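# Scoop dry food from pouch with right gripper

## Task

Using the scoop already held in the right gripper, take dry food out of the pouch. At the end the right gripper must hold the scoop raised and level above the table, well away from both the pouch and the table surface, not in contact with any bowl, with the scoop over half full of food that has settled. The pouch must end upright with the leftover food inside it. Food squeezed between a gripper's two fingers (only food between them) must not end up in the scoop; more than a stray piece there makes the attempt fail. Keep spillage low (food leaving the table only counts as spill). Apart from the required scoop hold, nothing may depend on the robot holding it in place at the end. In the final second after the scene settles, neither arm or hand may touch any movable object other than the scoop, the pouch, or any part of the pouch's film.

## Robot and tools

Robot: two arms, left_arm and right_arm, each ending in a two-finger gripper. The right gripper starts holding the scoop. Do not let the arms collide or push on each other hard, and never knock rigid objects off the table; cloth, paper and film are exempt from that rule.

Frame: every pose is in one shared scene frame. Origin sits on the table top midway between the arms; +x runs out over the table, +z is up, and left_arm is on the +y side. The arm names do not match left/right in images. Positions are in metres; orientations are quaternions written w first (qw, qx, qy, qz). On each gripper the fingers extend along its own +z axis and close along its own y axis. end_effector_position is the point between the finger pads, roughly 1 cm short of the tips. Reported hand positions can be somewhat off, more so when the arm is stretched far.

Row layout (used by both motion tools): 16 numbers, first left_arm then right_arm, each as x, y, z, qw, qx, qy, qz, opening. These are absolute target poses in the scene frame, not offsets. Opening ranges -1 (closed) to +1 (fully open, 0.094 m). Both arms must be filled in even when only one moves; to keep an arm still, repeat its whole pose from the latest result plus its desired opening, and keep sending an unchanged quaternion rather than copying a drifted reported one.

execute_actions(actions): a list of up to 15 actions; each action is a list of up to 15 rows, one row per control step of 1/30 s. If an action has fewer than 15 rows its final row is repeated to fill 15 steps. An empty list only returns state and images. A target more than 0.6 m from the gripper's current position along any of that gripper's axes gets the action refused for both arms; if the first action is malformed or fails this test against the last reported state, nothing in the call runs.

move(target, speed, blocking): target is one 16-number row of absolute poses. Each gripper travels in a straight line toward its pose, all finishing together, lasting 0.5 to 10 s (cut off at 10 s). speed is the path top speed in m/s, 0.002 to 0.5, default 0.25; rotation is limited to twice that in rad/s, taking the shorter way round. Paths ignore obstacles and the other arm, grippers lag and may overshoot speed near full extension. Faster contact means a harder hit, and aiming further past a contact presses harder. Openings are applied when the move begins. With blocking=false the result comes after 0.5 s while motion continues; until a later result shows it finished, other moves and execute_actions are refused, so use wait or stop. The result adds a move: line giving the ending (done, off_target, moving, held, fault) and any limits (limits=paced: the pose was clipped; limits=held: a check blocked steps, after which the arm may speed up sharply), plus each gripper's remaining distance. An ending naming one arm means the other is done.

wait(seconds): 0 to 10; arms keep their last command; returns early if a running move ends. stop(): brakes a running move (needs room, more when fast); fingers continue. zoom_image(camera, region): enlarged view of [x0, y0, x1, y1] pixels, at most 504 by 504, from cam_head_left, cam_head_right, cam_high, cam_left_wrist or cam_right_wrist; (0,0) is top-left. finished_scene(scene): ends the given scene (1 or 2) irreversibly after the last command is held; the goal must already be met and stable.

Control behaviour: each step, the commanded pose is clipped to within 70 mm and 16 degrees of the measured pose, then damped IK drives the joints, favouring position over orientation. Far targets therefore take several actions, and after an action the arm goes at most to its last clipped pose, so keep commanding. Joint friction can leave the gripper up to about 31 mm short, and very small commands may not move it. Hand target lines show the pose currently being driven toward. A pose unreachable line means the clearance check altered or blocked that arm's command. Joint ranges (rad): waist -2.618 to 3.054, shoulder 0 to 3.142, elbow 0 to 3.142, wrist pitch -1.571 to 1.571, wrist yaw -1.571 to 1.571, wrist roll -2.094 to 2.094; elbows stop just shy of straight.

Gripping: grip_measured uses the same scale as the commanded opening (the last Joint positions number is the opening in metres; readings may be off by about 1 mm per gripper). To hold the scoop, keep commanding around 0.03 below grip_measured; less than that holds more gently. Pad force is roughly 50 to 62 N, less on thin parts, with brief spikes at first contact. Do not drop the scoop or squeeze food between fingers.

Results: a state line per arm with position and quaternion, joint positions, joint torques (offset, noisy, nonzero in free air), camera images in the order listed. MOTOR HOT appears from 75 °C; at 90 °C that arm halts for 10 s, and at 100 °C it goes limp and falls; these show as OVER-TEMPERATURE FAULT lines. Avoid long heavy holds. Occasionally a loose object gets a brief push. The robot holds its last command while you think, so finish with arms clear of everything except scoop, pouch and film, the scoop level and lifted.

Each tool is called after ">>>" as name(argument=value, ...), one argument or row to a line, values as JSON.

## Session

>>> execute_actions(
  actions=[],
)

Scene clock: 0.00 s.
left_arm: end_effector_position=(+0.3459, +0.3090, +0.4099) grip_measured=+1.000 end_effector_quat_wxyz=(+0.713, -0.025, +0.700, +0.027) | right_arm: end_effector_position=(+0.3030, -0.2304, +0.2811) grip_measured=-0.581 end_effector_quat_wxyz=(+0.791, -0.088, +0.596, +0.110)
Joint positions: left_arm=[ 0.007  1.035  1.055 -0.002  0.003  0.002  0.094] | right_arm=[ 0.444  0.964  0.243  1.    -0.016 -0.004  0.02 ]
Joint velocities: left_arm=[-0.002 -0.002  0.002  0.022  0.022 -0.066  0.   ] | right_arm=[-0.002 -0.002  0.027  0.051  0.037 -0.022 -0.   ]
Joint torques (N m, as the arm reports them, + toward a larger angle): no reading
Motor temperatures (°C, as the motors report them): left_arm=[23 41 34 25 24 23] | right_arm=[25 28 30 29 22 22]
Hand target (left_arm): +0.346, +0.309, +0.410; +0.713, -0.025, +0.700, +0.027
Hand target (right_arm): +0.303, -0.230, +0.281; +0.791, -0.088, +0.595, +0.110

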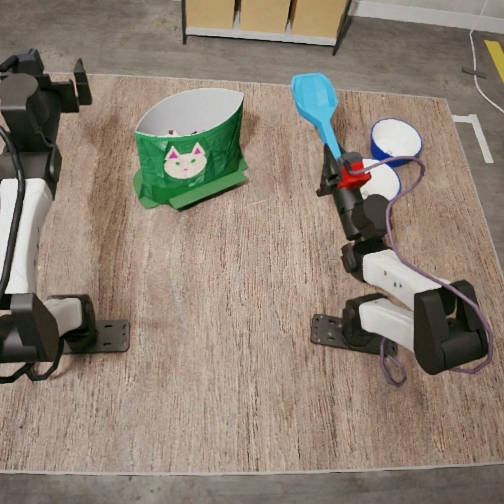

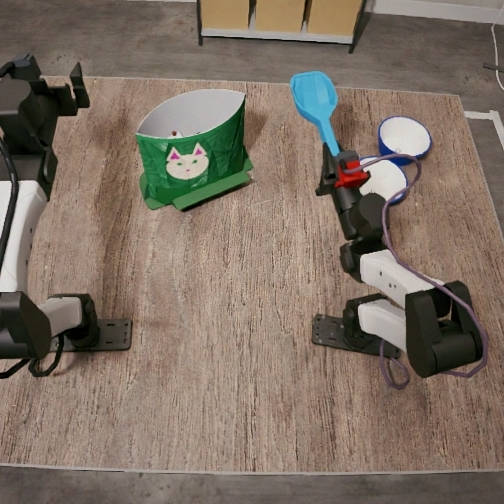

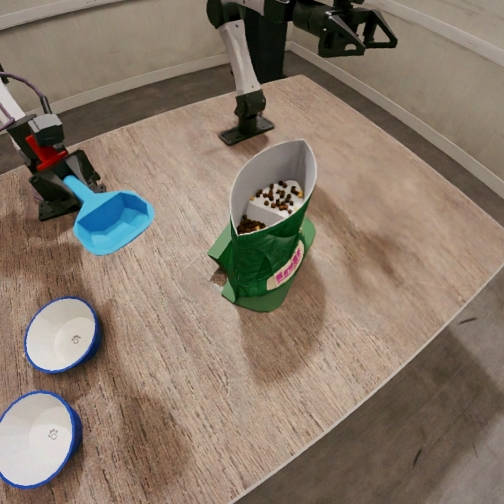

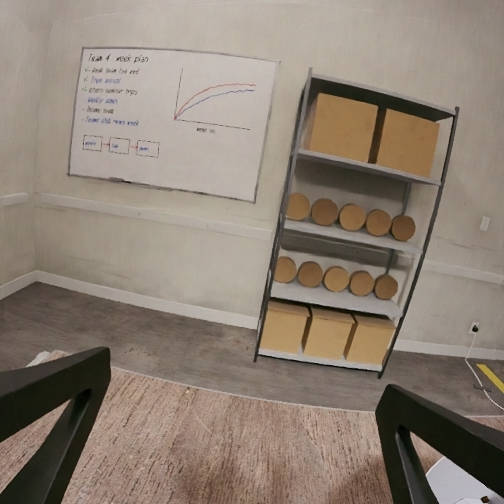

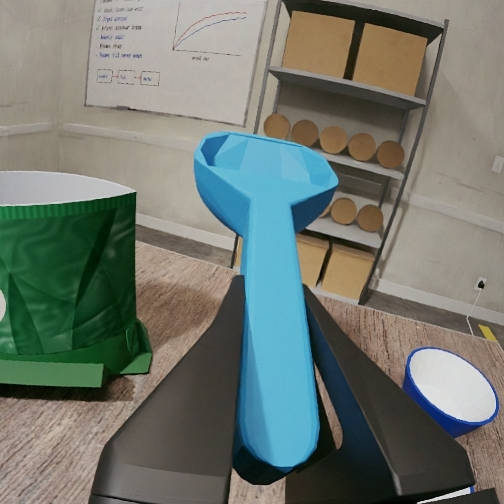

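>>> move(
  target=[0.42,0.03,0.29,0.074,0.52,0.85,-0.045,0.6,0.25,-0.25,0.3,0.791,-0.088,0.596,0.11,-0.9],
)

Scene clock: 10.70 s.
left_arm: end_effector_position=(+0.4202, +0.0398, +0.2926) grip_measured=+0.603 end_effector_quat_wxyz=(+0.301, +0.475, +0.826, -0.037) | right_arm: end_effector_position=(+0.2512, -0.2479, +0.2992) grip_measured=-0.581 end_effector_quat_wxyz=(+0.788, -0.089, +0.600, +0.109)
Joint positions: left_arm=[-0.526  2.288  2.851 -1.525  0.106  0.553  0.075] | right_arm=[ 0.417  0.478  0.234  0.512 -0.041  0.001  0.02 ]
Joint velocities: left_arm=[-0.017 -0.017 -0.002  0.022  0.037  0.037  0.   ] | right_arm=[ 0.002 -0.012  0.007 -0.037 -0.037 -0.066 -0.   ]
Joint torques (N m, as the arm reports them, + toward a larger angle): left_arm=[ -1.04 -11.72   7.16   1.8    0.14  -0.05] | right_arm=[-0.83 -1.68  8.89  1.82 -0.13  0.08]
Motor temperatures (°C, as the motors report them): left_arm=[23 41 36 28 24 23] | right_arm=[25 28 32 32 22 22]
Hand target (left_arm): +0.422, +0.033, +0.291; +0.304, +0.483, +0.820, -0.041
Hand target (right_arm): +0.248, -0.250, +0.300; +0.791, -0.088, +0.596, +0.110
Off the commanded pose (left_arm): 0.010 m, 27 deg; orientation clipped at the last step of the last action.
Off the commanded pose (right_arm): 0.003 m, 1 deg.
elbow stopped short (left arm): the move would have taken joint 3 (elbow) straighter than the controller allows; a more bent joint 3 avoids this.
move: off_target (left_arm); limits=paced

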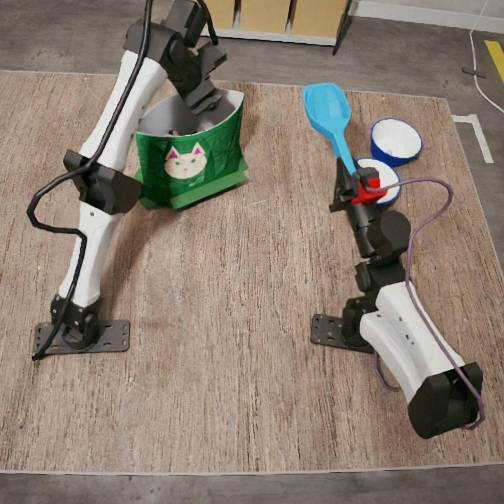

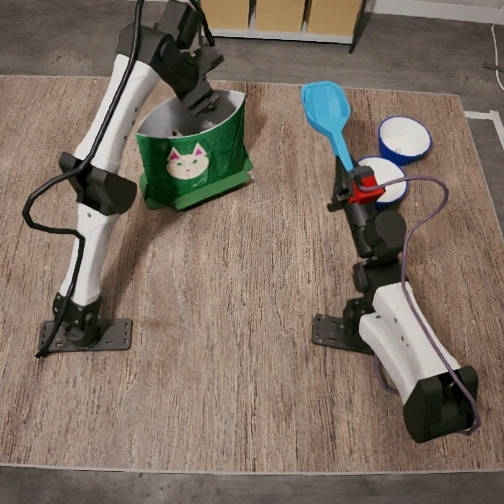

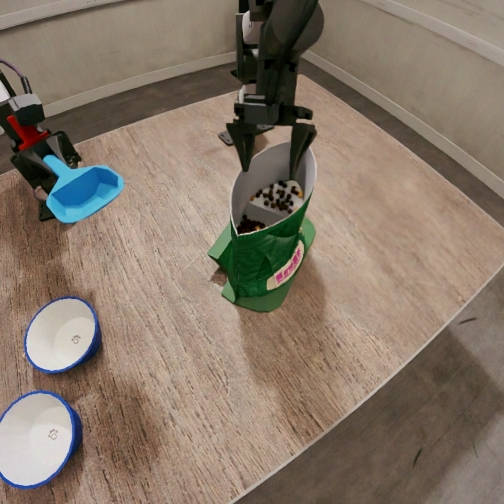

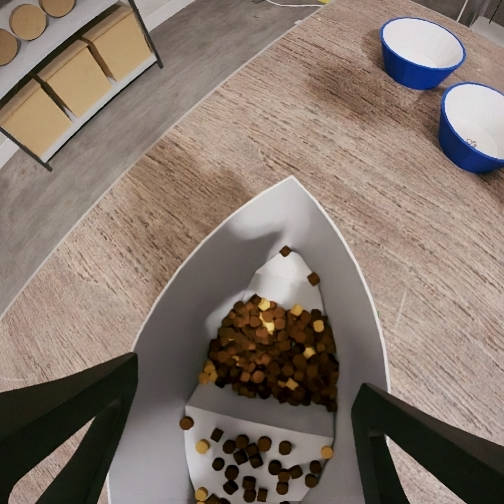

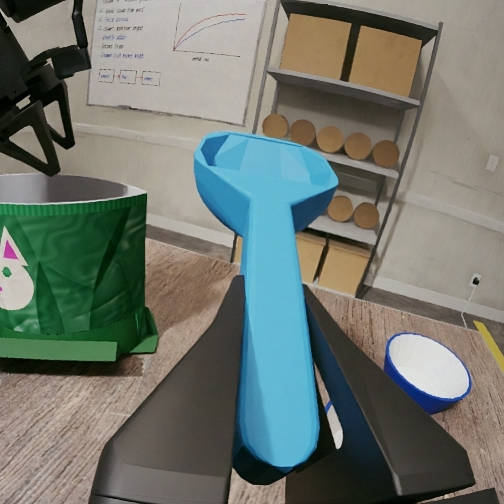

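Pinch the near wall close to the corner instead.

>>> execute_actions(
  actions=[
    [[0.4,0.005,0.27,0.3,0.475,0.826,-0.037,0.6,0.25,-0.25,0.3,0.791,-0.088,0.596,0.11,-0.9]],
    [[0.405,0.0,0.23,0.3,0.475,0.826,-0.037,0.6,0.25,-0.25,0.3,0.791,-0.088,0.596,0.11,-0.9]],
    [[0.41,-0.005,0.19,0.3,0.475,0.826,-0.037,0.6,0.25,-0.25,0.3,0.791,-0.088,0.596,0.11,-0.9]],
    [[0.41,-0.005,0.19,0.3,0.475,0.826,-0.037,0.6,0.25,-0.25,0.3,0.791,-0.088,0.596,0.11,-0.9]],
    [[0.41,-0.005,0.19,0.3,0.475,0.826,-0.037,-1,0.25,-0.25,0.3,0.791,-0.088,0.596,0.11,-0.9]],
    [[0.41,-0.005,0.19,0.3,0.475,0.826,-0.037,-1,0.25,-0.25,0.3,0.791,-0.088,0.596,0.11,-0.9]],
    [[0.37,-0.015,0.23,0.27,0.55,0.78,-0.08,-1,0.25,-0.25,0.3,0.791,-0.088,0.596,0.11,-0.9]],
    [[0.33,-0.01,0.23,0.25,0.62,0.73,-0.1,-1,0.25,-0.25,0.3,0.791,-0.088,0.596,0.11,-0.9]],
    [[0.29,0,0.23,0.22,0.68,0.68,-0.12,-1,0.25,-0.25,0.3,0.791,-0.088,0.596,0.11,-0.9]],
  ],
)

Scene clock: 24.20 s.
left_arm: end_effector_position=(+0.3075, +0.0089, +0.2051) grip_measured=-0.970 end_effector_quat_wxyz=(+0.198, +0.671, +0.707, -0.102) | right_arm: end_effector_position=(+0.2514, -0.2484, +0.2988) grip_measured=-0.581 end_effector_quat_wxyz=(+0.787, -0.089, +0.600, +0.109)
Joint positions: left_arm=[-0.644  1.879  1.895 -1.222  0.269  0.894  0.001] | right_arm=[ 0.412  0.478  0.234  0.511 -0.047  0.003  0.02 ]
Joint velocities: left_arm=[ 0.012  0.007 -0.017 -0.007 -0.066  0.022  0.   ] | right_arm=[ 0.027  0.032 -0.012  0.037 -0.051  0.022  0.   ]
Joint torques (N m, as the arm reports them, + toward a larger angle): left_arm=[ -1.87 -15.35   7.3    1.04   0.6   -0.08] | right_arm=[-0.81 -0.37  8.89  1.98 -0.15  0.07]
Motor temperatures (°C, as the motors report them): left_arm=[23 48 37 28 23 23] | right_arm=[25 28 34 34 22 22]
Hand target (left_arm): +0.290, +0.000, +0.229; +0.221, +0.684, +0.684, -0.121
Hand target (right_arm): +0.250, -0.250, +0.300; +0.791, -0.088, +0.596, +0.110
Off the commanded pose (left_arm): 0.032 m, 5 deg.
Off the commanded pose (right_arm): 0.002 m, 1 deg.

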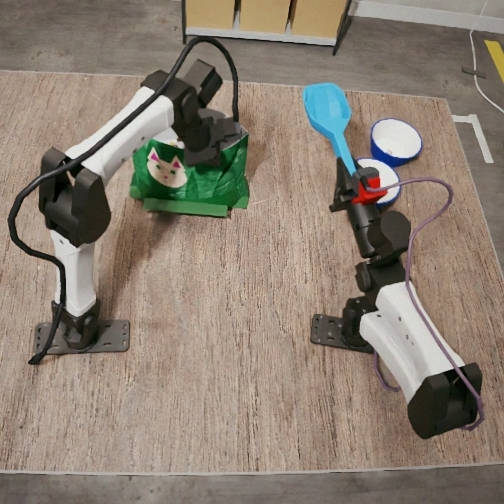

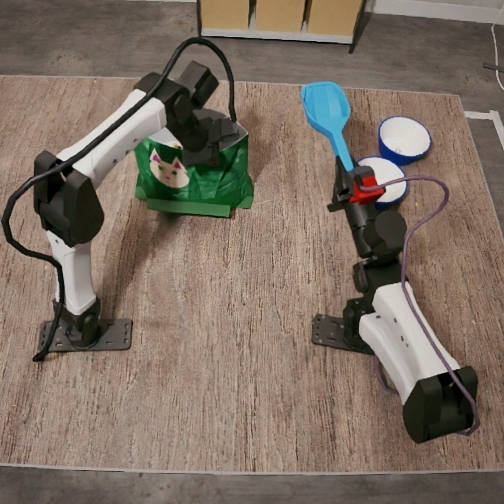

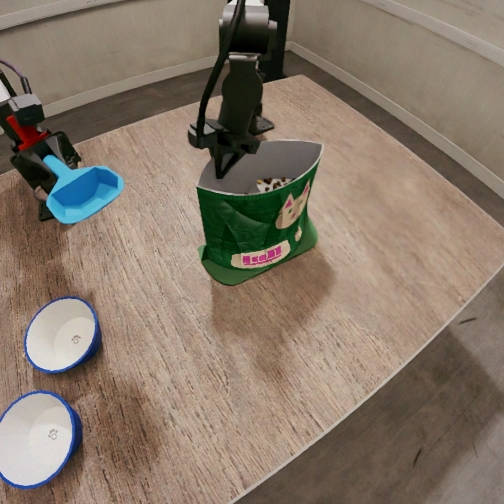

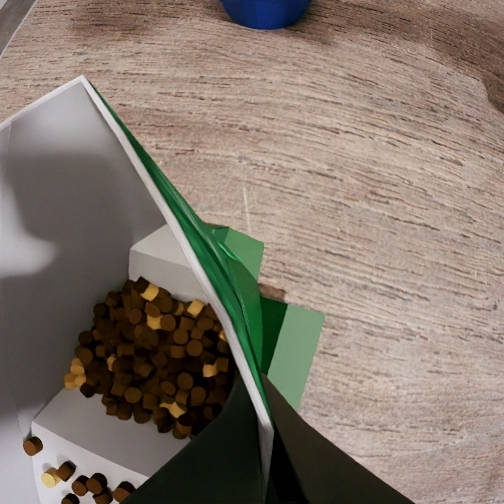

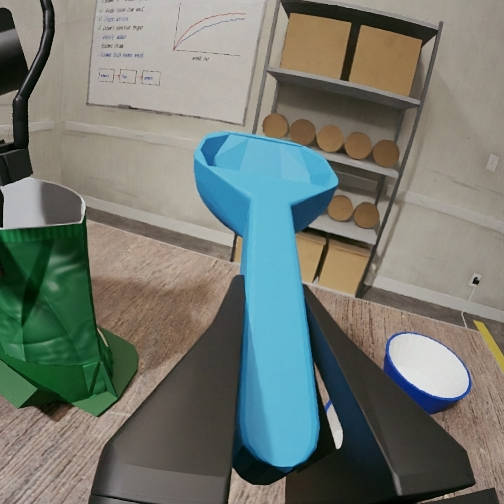

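>>> execute_actions(
  actions=[
    [[0.25,0.02,0.23,0.2,0.73,0.63,-0.14,-1,0.25,-0.25,0.3,0.791,-0.088,0.596,0.11,-0.9]],
    [[0.215,0.03,0.22,0.2,0.76,0.6,-0.14,-1,0.25,-0.25,0.3,0.791,-0.088,0.596,0.11,-0.9]],
    [[0.23,0.035,0.2,0.2,0.76,0.6,-0.14,-1,0.25,-0.25,0.3,0.791,-0.088,0.596,0.11,-0.9]],
    [[0.23,0.035,0.2,0.2,0.76,0.6,-0.14,0,0.25,-0.25,0.3,0.791,-0.088,0.596,0.11,-0.9]],
    [[0.24,0.05,0.28,0.2,0.76,0.6,-0.14,0,0.25,-0.25,0.3,0.791,-0.088,0.596,0.11,-0.9]],
    [[0.29,0.16,0.29,0.25,0.73,0.6,-0.2,0.2,0.25,-0.25,0.3,0.791,-0.088,0.596,0.11,-0.9]],
    [[0.35,0.28,0.28,0.25,0.73,0.6,-0.2,0.2,0.25,-0.25,0.3,0.791,-0.088,0.596,0.11,-0.9]],
    [[0.35,0.28,0.27,0.25,0.73,0.6,-0.2,0.2,0.25,-0.25,0.3,0.791,-0.088,0.596,0.11,-0.9]],
    [[0.35,0.27,0.19,0.25,0.73,0.6,-0.2,0.2,0.25,-0.25,0.3,0.791,-0.088,0.596,0.11,-0.9]],
    [[0.35,0.26,0.17,0.25,0.73,0.6,-0.2,0.2,0.25,-0.25,0.3,0.791,-0.088,0.596,0.11,-0.9]],
  ],
)

Scene clock: 37.77 s.
left_arm: end_effector_position=(+0.3547, +0.2621, +0.1838) grip_measured=+0.197 end_effector_quat_wxyz=(+0.273, +0.729, +0.603, -0.170) | right_arm: end_effector_position=(+0.2514, -0.2484, +0.2988) grip_measured=-0.581 end_effector_quat_wxyz=(+0.787, -0.089, +0.600, +0.109)
Joint positions: left_arm=[ 0.158  2.021  1.951 -1.572  0.652  2.009  0.056] | right_arm=[ 0.412  0.478  0.234  0.511 -0.047  0.003  0.02 ]
Joint velocities: left_arm=[ 0.007 -0.002 -0.002  0.037 -0.051  0.037 -0.001] | right_arm=[-0.002 -0.002  0.002 -0.051 -0.051  0.007  0.   ]
Joint torques (N m, as the arm reports them, + toward a larger angle): left_arm=[-0.97 -9.94  4.56  0.02  0.27 -0.02] | right_arm=[-0.82 -0.36  8.89  1.99 -0.15  0.07]
Motor temperatures (°C, as the motors report them): left_arm=[23 53 38 27 24 23] | right_arm=[25 27 35 35 22 22]
Hand target (left_arm): +0.350, +0.260, +0.170; +0.258, +0.729, +0.605, -0.190
Hand target (right_arm): +0.250, -0.250, +0.300; +0.791, -0.088, +0.596, +0.110
Off the commanded pose (left_arm): 0.015 m, 4 deg.
Off the commanded pose (right_arm): 0.002 m, 1 deg.
joint sent to its limit (left arm) — the command would take joint 4 (wrist pitch) past its lower limit, so that joint was sent only as far as its limit.

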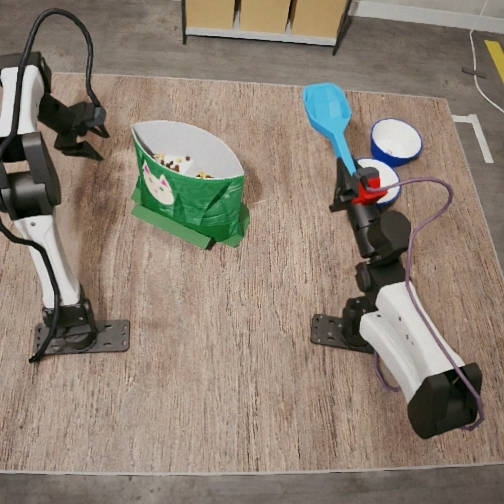

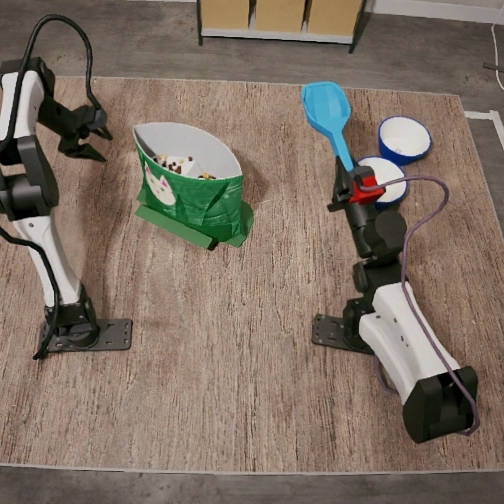

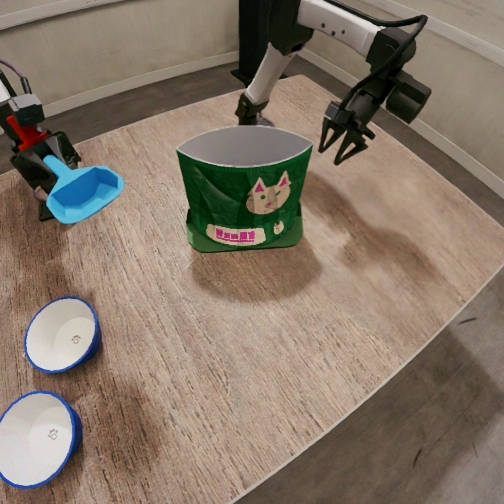

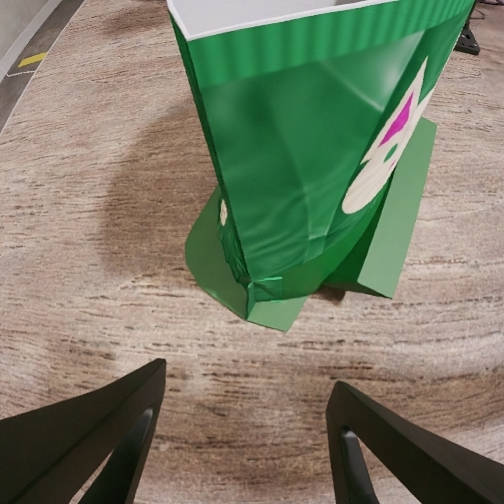

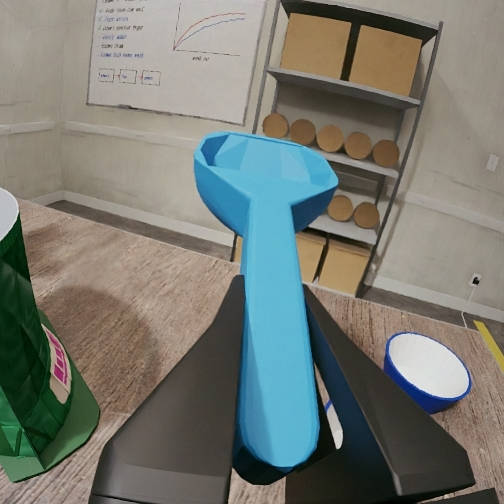

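>>> execute_actions(
  actions=[
    [[0.355,0.215,0.15,0.25,0.73,0.6,-0.2,0.2,0.25,-0.2,0.36,0.68,-0.2,0.66,0.2,-0.9]],
    [[0.355,0.185,0.145,0.25,0.73,0.6,-0.2,0.2,0.25,-0.16,0.39,0.58,-0.35,0.68,0.28,-0.9]],
    [[0.355,0.185,0.145,0.25,0.73,0.6,-0.2,0.2,0.25,-0.13,0.4,0.435,-0.496,0.682,0.316,-0.9]],
    [[0.355,0.185,0.145,0.25,0.73,0.6,-0.2,-1,0.25,-0.1,0.41,0.342,-0.533,0.733,0.249,-0.9]],
    [[0.355,0.185,0.145,0.25,0.73,0.6,-0.2,-1,0.25,-0.07,0.41,0.277,-0.552,0.76,0.2,-0.9]],
    [[0.345,0.2,0.21,0.22,0.74,0.62,-0.1,-1,0.25,-0.07,0.41,0.277,-0.552,0.76,0.2,-0.9]],
    [[0.33,0.21,0.25,0.2,0.74,0.63,0,-1,0.25,-0.07,0.41,0.277,-0.552,0.76,0.2,-0.9]],
    [[0.33,0.21,0.27,0.2,0.74,0.63,0,-1,0.25,-0.07,0.41,0.277,-0.552,0.76,0.2,-0.9]],
    [[0.32,0.19,0.29,0.2,0.74,0.63,0,-1,0.25,-0.07,0.37,0.277,-0.552,0.76,0.2,-0.9]],
    [[0.32,0.19,0.29,0.2,0.74,0.63,0,-1,0.25,-0.06,0.34,0.277,-0.552,0.76,0.2,-0.9]],
  ],
)

Scene clock: 50.27 s.
left_arm: end_effector_position=(+0.3221, +0.2004, +0.2477) grip_measured=-0.962 end_effector_quat_wxyz=(+0.156, +0.747, +0.647, -0.012) | right_arm: end_effector_position=(+0.2511, -0.0615, +0.3358) grip_measured=-0.581 end_effector_quat_wxyz=(+0.262, -0.552, +0.765, +0.203)
Joint positions: left_arm=[-0.187  1.797  2.02  -1.575  0.227  1.57   0.002] | right_arm=[ 0.763  1.666  2.096 -1.449 -0.412 -0.544  0.02 ]
Joint velocities: left_arm=[-0.002 -0.007 -0.012  0.022 -0.007 -0.095 -0.   ] | right_arm=[-0.022 -0.061 -0.007  0.037 -0.007  0.051  0.   ]
Joint torques (N m, as the arm reports them, + toward a larger angle): left_arm=[ -0.84 -14.4   10.84   0.78   0.6   -0.22] | right_arm=[ 0.8  -9.08  5.93  1.52 -0.22  0.09]
Motor temperatures (°C, as the motors report them): left_arm=[23 54 38 26 23 23] | right_arm=[25 28 36 36 22 22]
Hand target (left_arm): +0.317, +0.191, +0.288; +0.214, +0.744, +0.633, +0.011
Hand target (right_arm): +0.251, -0.060, +0.340; +0.276, -0.552, +0.761, +0.200
Off the commanded pose (left_arm): 0.044 m, 6 deg.
Off the commanded pose (right_arm): 0.005 m, 2 deg.
joint sent to its limit (left arm) — the command would take joint 4 (wrist pitch) past its lower limit, so that joint was sent only as far as its limit.

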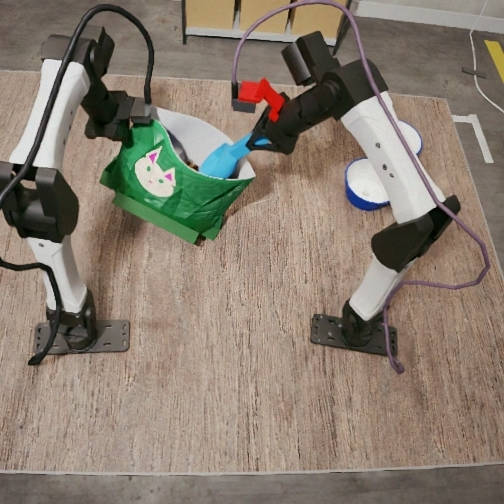

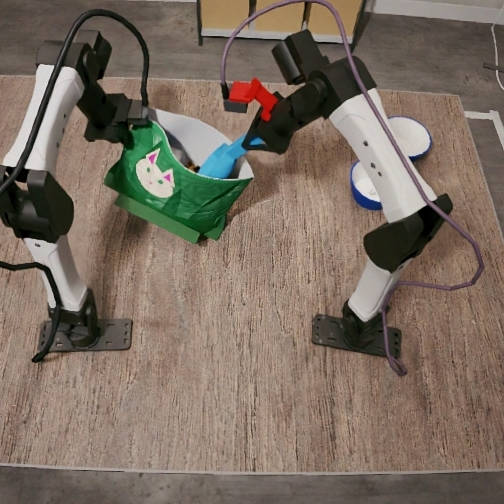

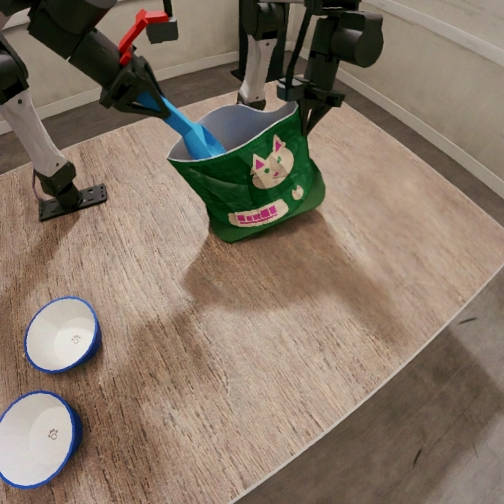

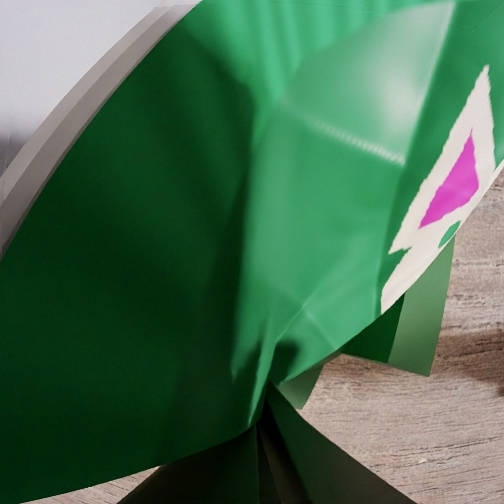

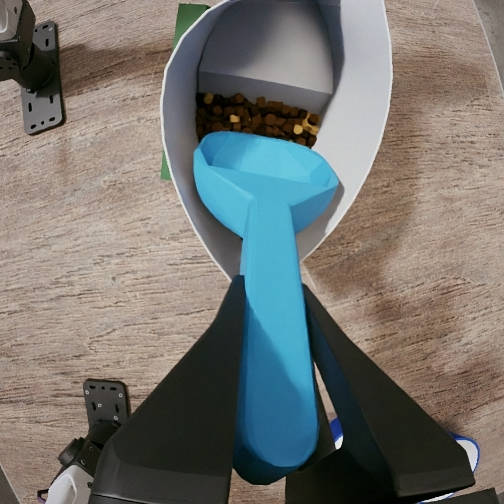

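>>> execute_actions(
  actions=[
    [[0.32,0.19,0.29,0.2,0.74,0.63,0,-1,0.25,-0.035,0.32,0.2,-0.542,0.804,0.135,-0.9]],
    [[0.32,0.19,0.29,0.2,0.74,0.63,0,-1,0.252,-0.022,0.285,0.2,-0.542,0.804,0.135,-0.9]],
    [[0.32,0.19,0.29,0.2,0.74,0.63,0,-1,0.255,-0.01,0.255,0.2,-0.542,0.804,0.135,-0.9]],
    [[0.32,0.19,0.29,0.2,0.74,0.63,0,-1,0.255,-0.01,0.255,0.2,-0.542,0.804,0.135,-0.9]],
  ],
)

Scene clock: 57.37 s.
left_arm: end_effector_position=(+0.3235, +0.2049, +0.2455) grip_measured=-0.962 end_effector_quat_wxyz=(+0.145, +0.746, +0.649, -0.003) | right_arm: end_effector_position=(+0.2506, -0.0211, +0.2784) grip_measured=-0.581 end_effector_quat_wxyz=(+0.213, -0.538, +0.803, +0.142)
Joint positions: left_arm=[-0.187  1.801  2.02  -1.575  0.199  1.569  0.002] | right_arm=[ 0.936  1.738  1.991 -1.344 -0.203 -0.371  0.02 ]
Joint velocities: left_arm=[ 0.002 -0.002 -0.012 -0.007 -0.007  0.066 -0.001] | right_arm=[-0.017 -0.027 -0.017 -0.051 -0.037 -0.007 -0.   ]
Joint torques (N m, as the arm reports them, + toward a larger angle): left_arm=[ -0.73 -14.91  10.96   0.78   0.87  -0.18] | right_arm=[ 1.59 -6.47  3.43  1.72  0.    0.08]
Motor temperatures (°C, as the motors report them): left_arm=[23 57 40 26 23 23] | right_arm=[25 29 35 35 22 22]
Hand target (left_arm): +0.317, +0.191, +0.288; +0.214, +0.744, +0.633, +0.011
Hand target (right_arm): +0.254, -0.011, +0.255; +0.199, -0.542, +0.805, +0.135
Off the commanded pose (left_arm): 0.047 m, 7 deg.
Off the commanded pose (right_arm): 0.026 m, 2 deg.
joint sent to its limit (left arm) — the command would take joint 4 (wrist pitch) past its lower limit, so that joint was sent only as far as its limit.

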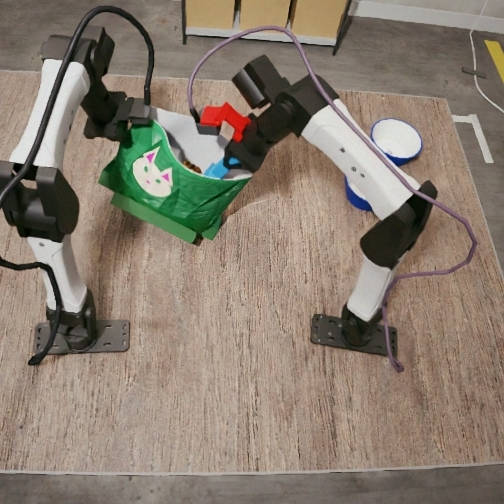

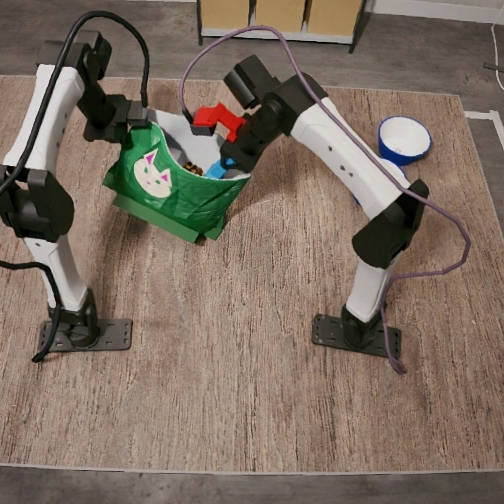

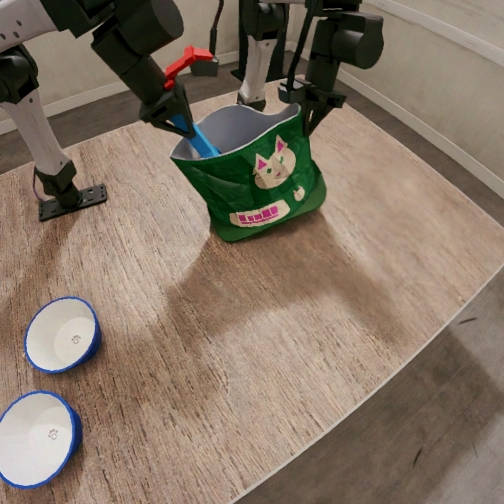

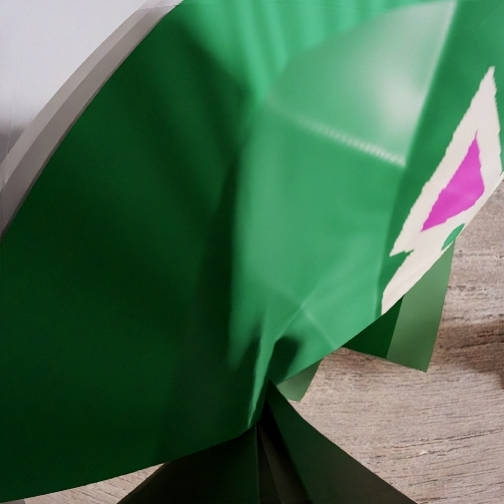

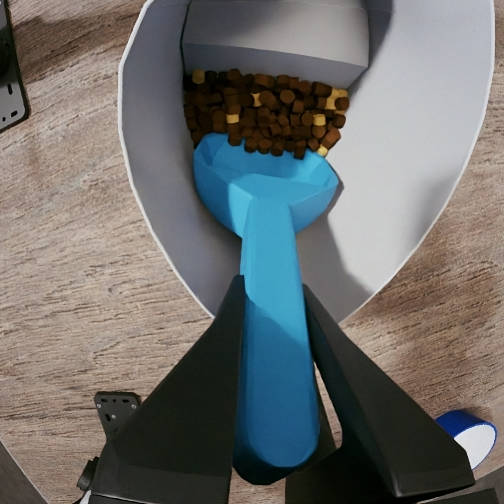

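>>> execute_actions(
  actions=[
    [[0.31,0.15,0.31,0.2,0.74,0.63,0,-1,0.245,-0.035,0.245,0.24,-0.54,0.79,0.165,-0.9]],
    [[0.3,0.125,0.315,0.2,0.74,0.63,0,-1,0.238,-0.06,0.235,0.284,-0.525,0.78,0.19,-0.9]],
    [[0.29,0.095,0.32,0.2,0.74,0.63,0,-1,0.23,-0.085,0.22,0.35,-0.507,0.75,0.236,-0.9]],
    [[0.28,0.065,0.32,0.2,0.74,0.63,0.08,-1,0.22,-0.11,0.2,0.415,-0.484,0.718,0.28,-0.9]],
    [[0.27,0.04,0.315,0.2,0.72,0.64,0.15,-1,0.212,-0.13,0.18,0.475,-0.458,0.68,0.32,-0.9]],
    [[0.265,0.015,0.31,0.2,0.7,0.64,0.25,-1,0.205,-0.15,0.16,0.51,-0.44,0.65,0.345,-0.9]],
    [[0.26,-0.005,0.305,0.2,0.7,0.64,0.25,-1,0.2,-0.16,0.145,0.533,-0.428,0.635,0.36,-0.9]],
    [[0.26,-0.005,0.305,0.2,0.7,0.64,0.25,-1,0.2,-0.16,0.145,0.533,-0.428,0.635,0.36,-0.9]],
  ],
)

Scene clock: 67.23 s.
left_arm: end_effector_position=(+0.2799, +0.0304, +0.3235) grip_measured=-0.962 end_effector_quat_wxyz=(+0.204, +0.677, +0.628, +0.325) | right_arm: end_effector_position=(+0.2143, -0.1670, +0.1740) grip_measured=-0.581 end_effector_quat_wxyz=(+0.580, -0.433, +0.613, +0.316)
Joint positions: left_arm=[-1.036  1.88   2.268 -1.575 -0.706  0.823  0.002] | right_arm=[ 0.179  0.871  0.228  0.361 -1.095 -0.367  0.02 ]
Joint velocities: left_arm=[ 0.007 -0.012  0.007  0.037  0.022 -0.022 -0.001] | right_arm=[-0.007 -0.012 -0.007  0.022 -0.037  0.007 -0.001]
Joint torques (N m, as the arm reports them, + toward a larger angle): left_arm=[-3.7  -7.21  7.73  1.18  0.91 -0.63] | right_arm=[ 1.41  1.83  5.28  1.23 -0.7  -0.01]
Motor temperatures (°C, as the motors report them): left_arm=[23 59 42 26 24 23] | right_arm=[25 30 34 35 22 22]
Hand target (left_arm): +0.259, -0.003, +0.306; +0.212, +0.700, +0.633, +0.254
Hand target (right_arm): +0.200, -0.161, +0.147; +0.535, -0.426, +0.634, +0.361
Off the commanded pose (left_arm): 0.045 m, 9 deg.
Off the commanded pose (right_arm): 0.033 m, 8 deg.
joint sent to its limit (left arm) — the command would take joint 4 (wrist pitch) past its lower limit, so that joint was sent only as far as its limit.

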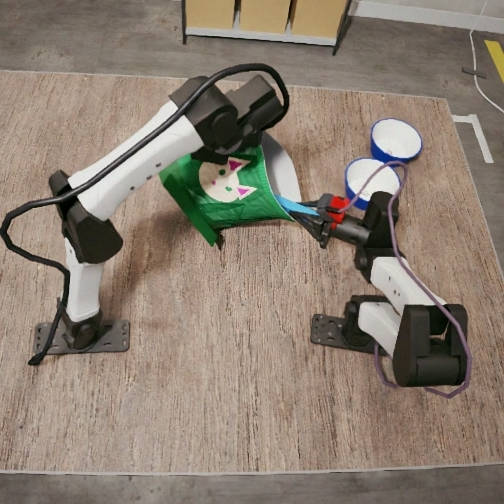

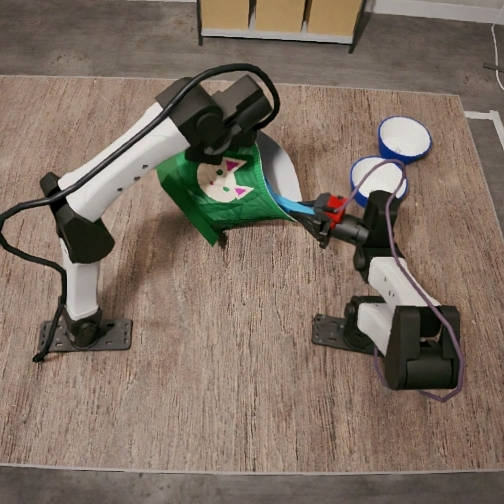

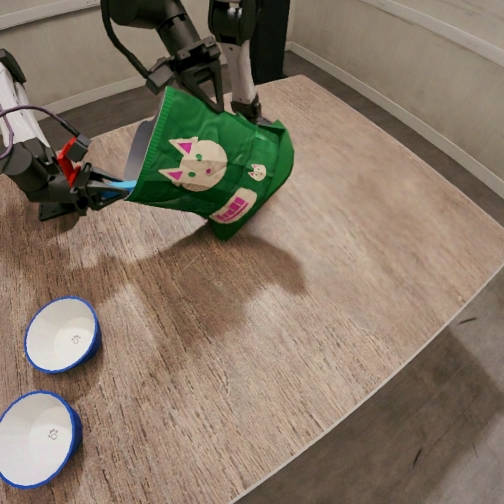

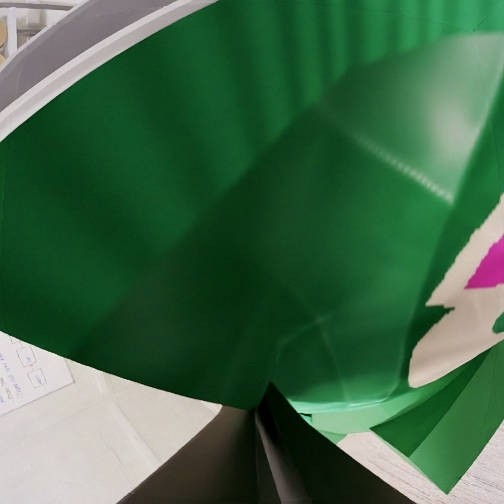

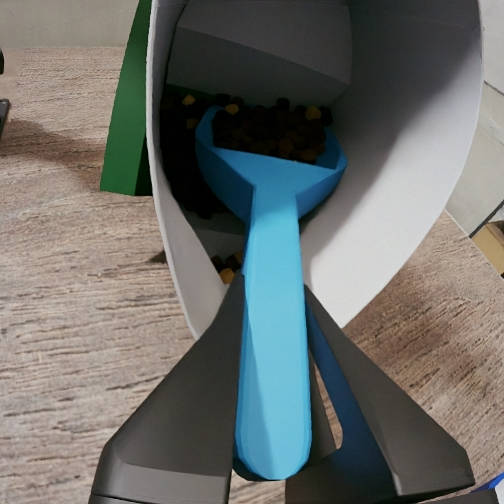

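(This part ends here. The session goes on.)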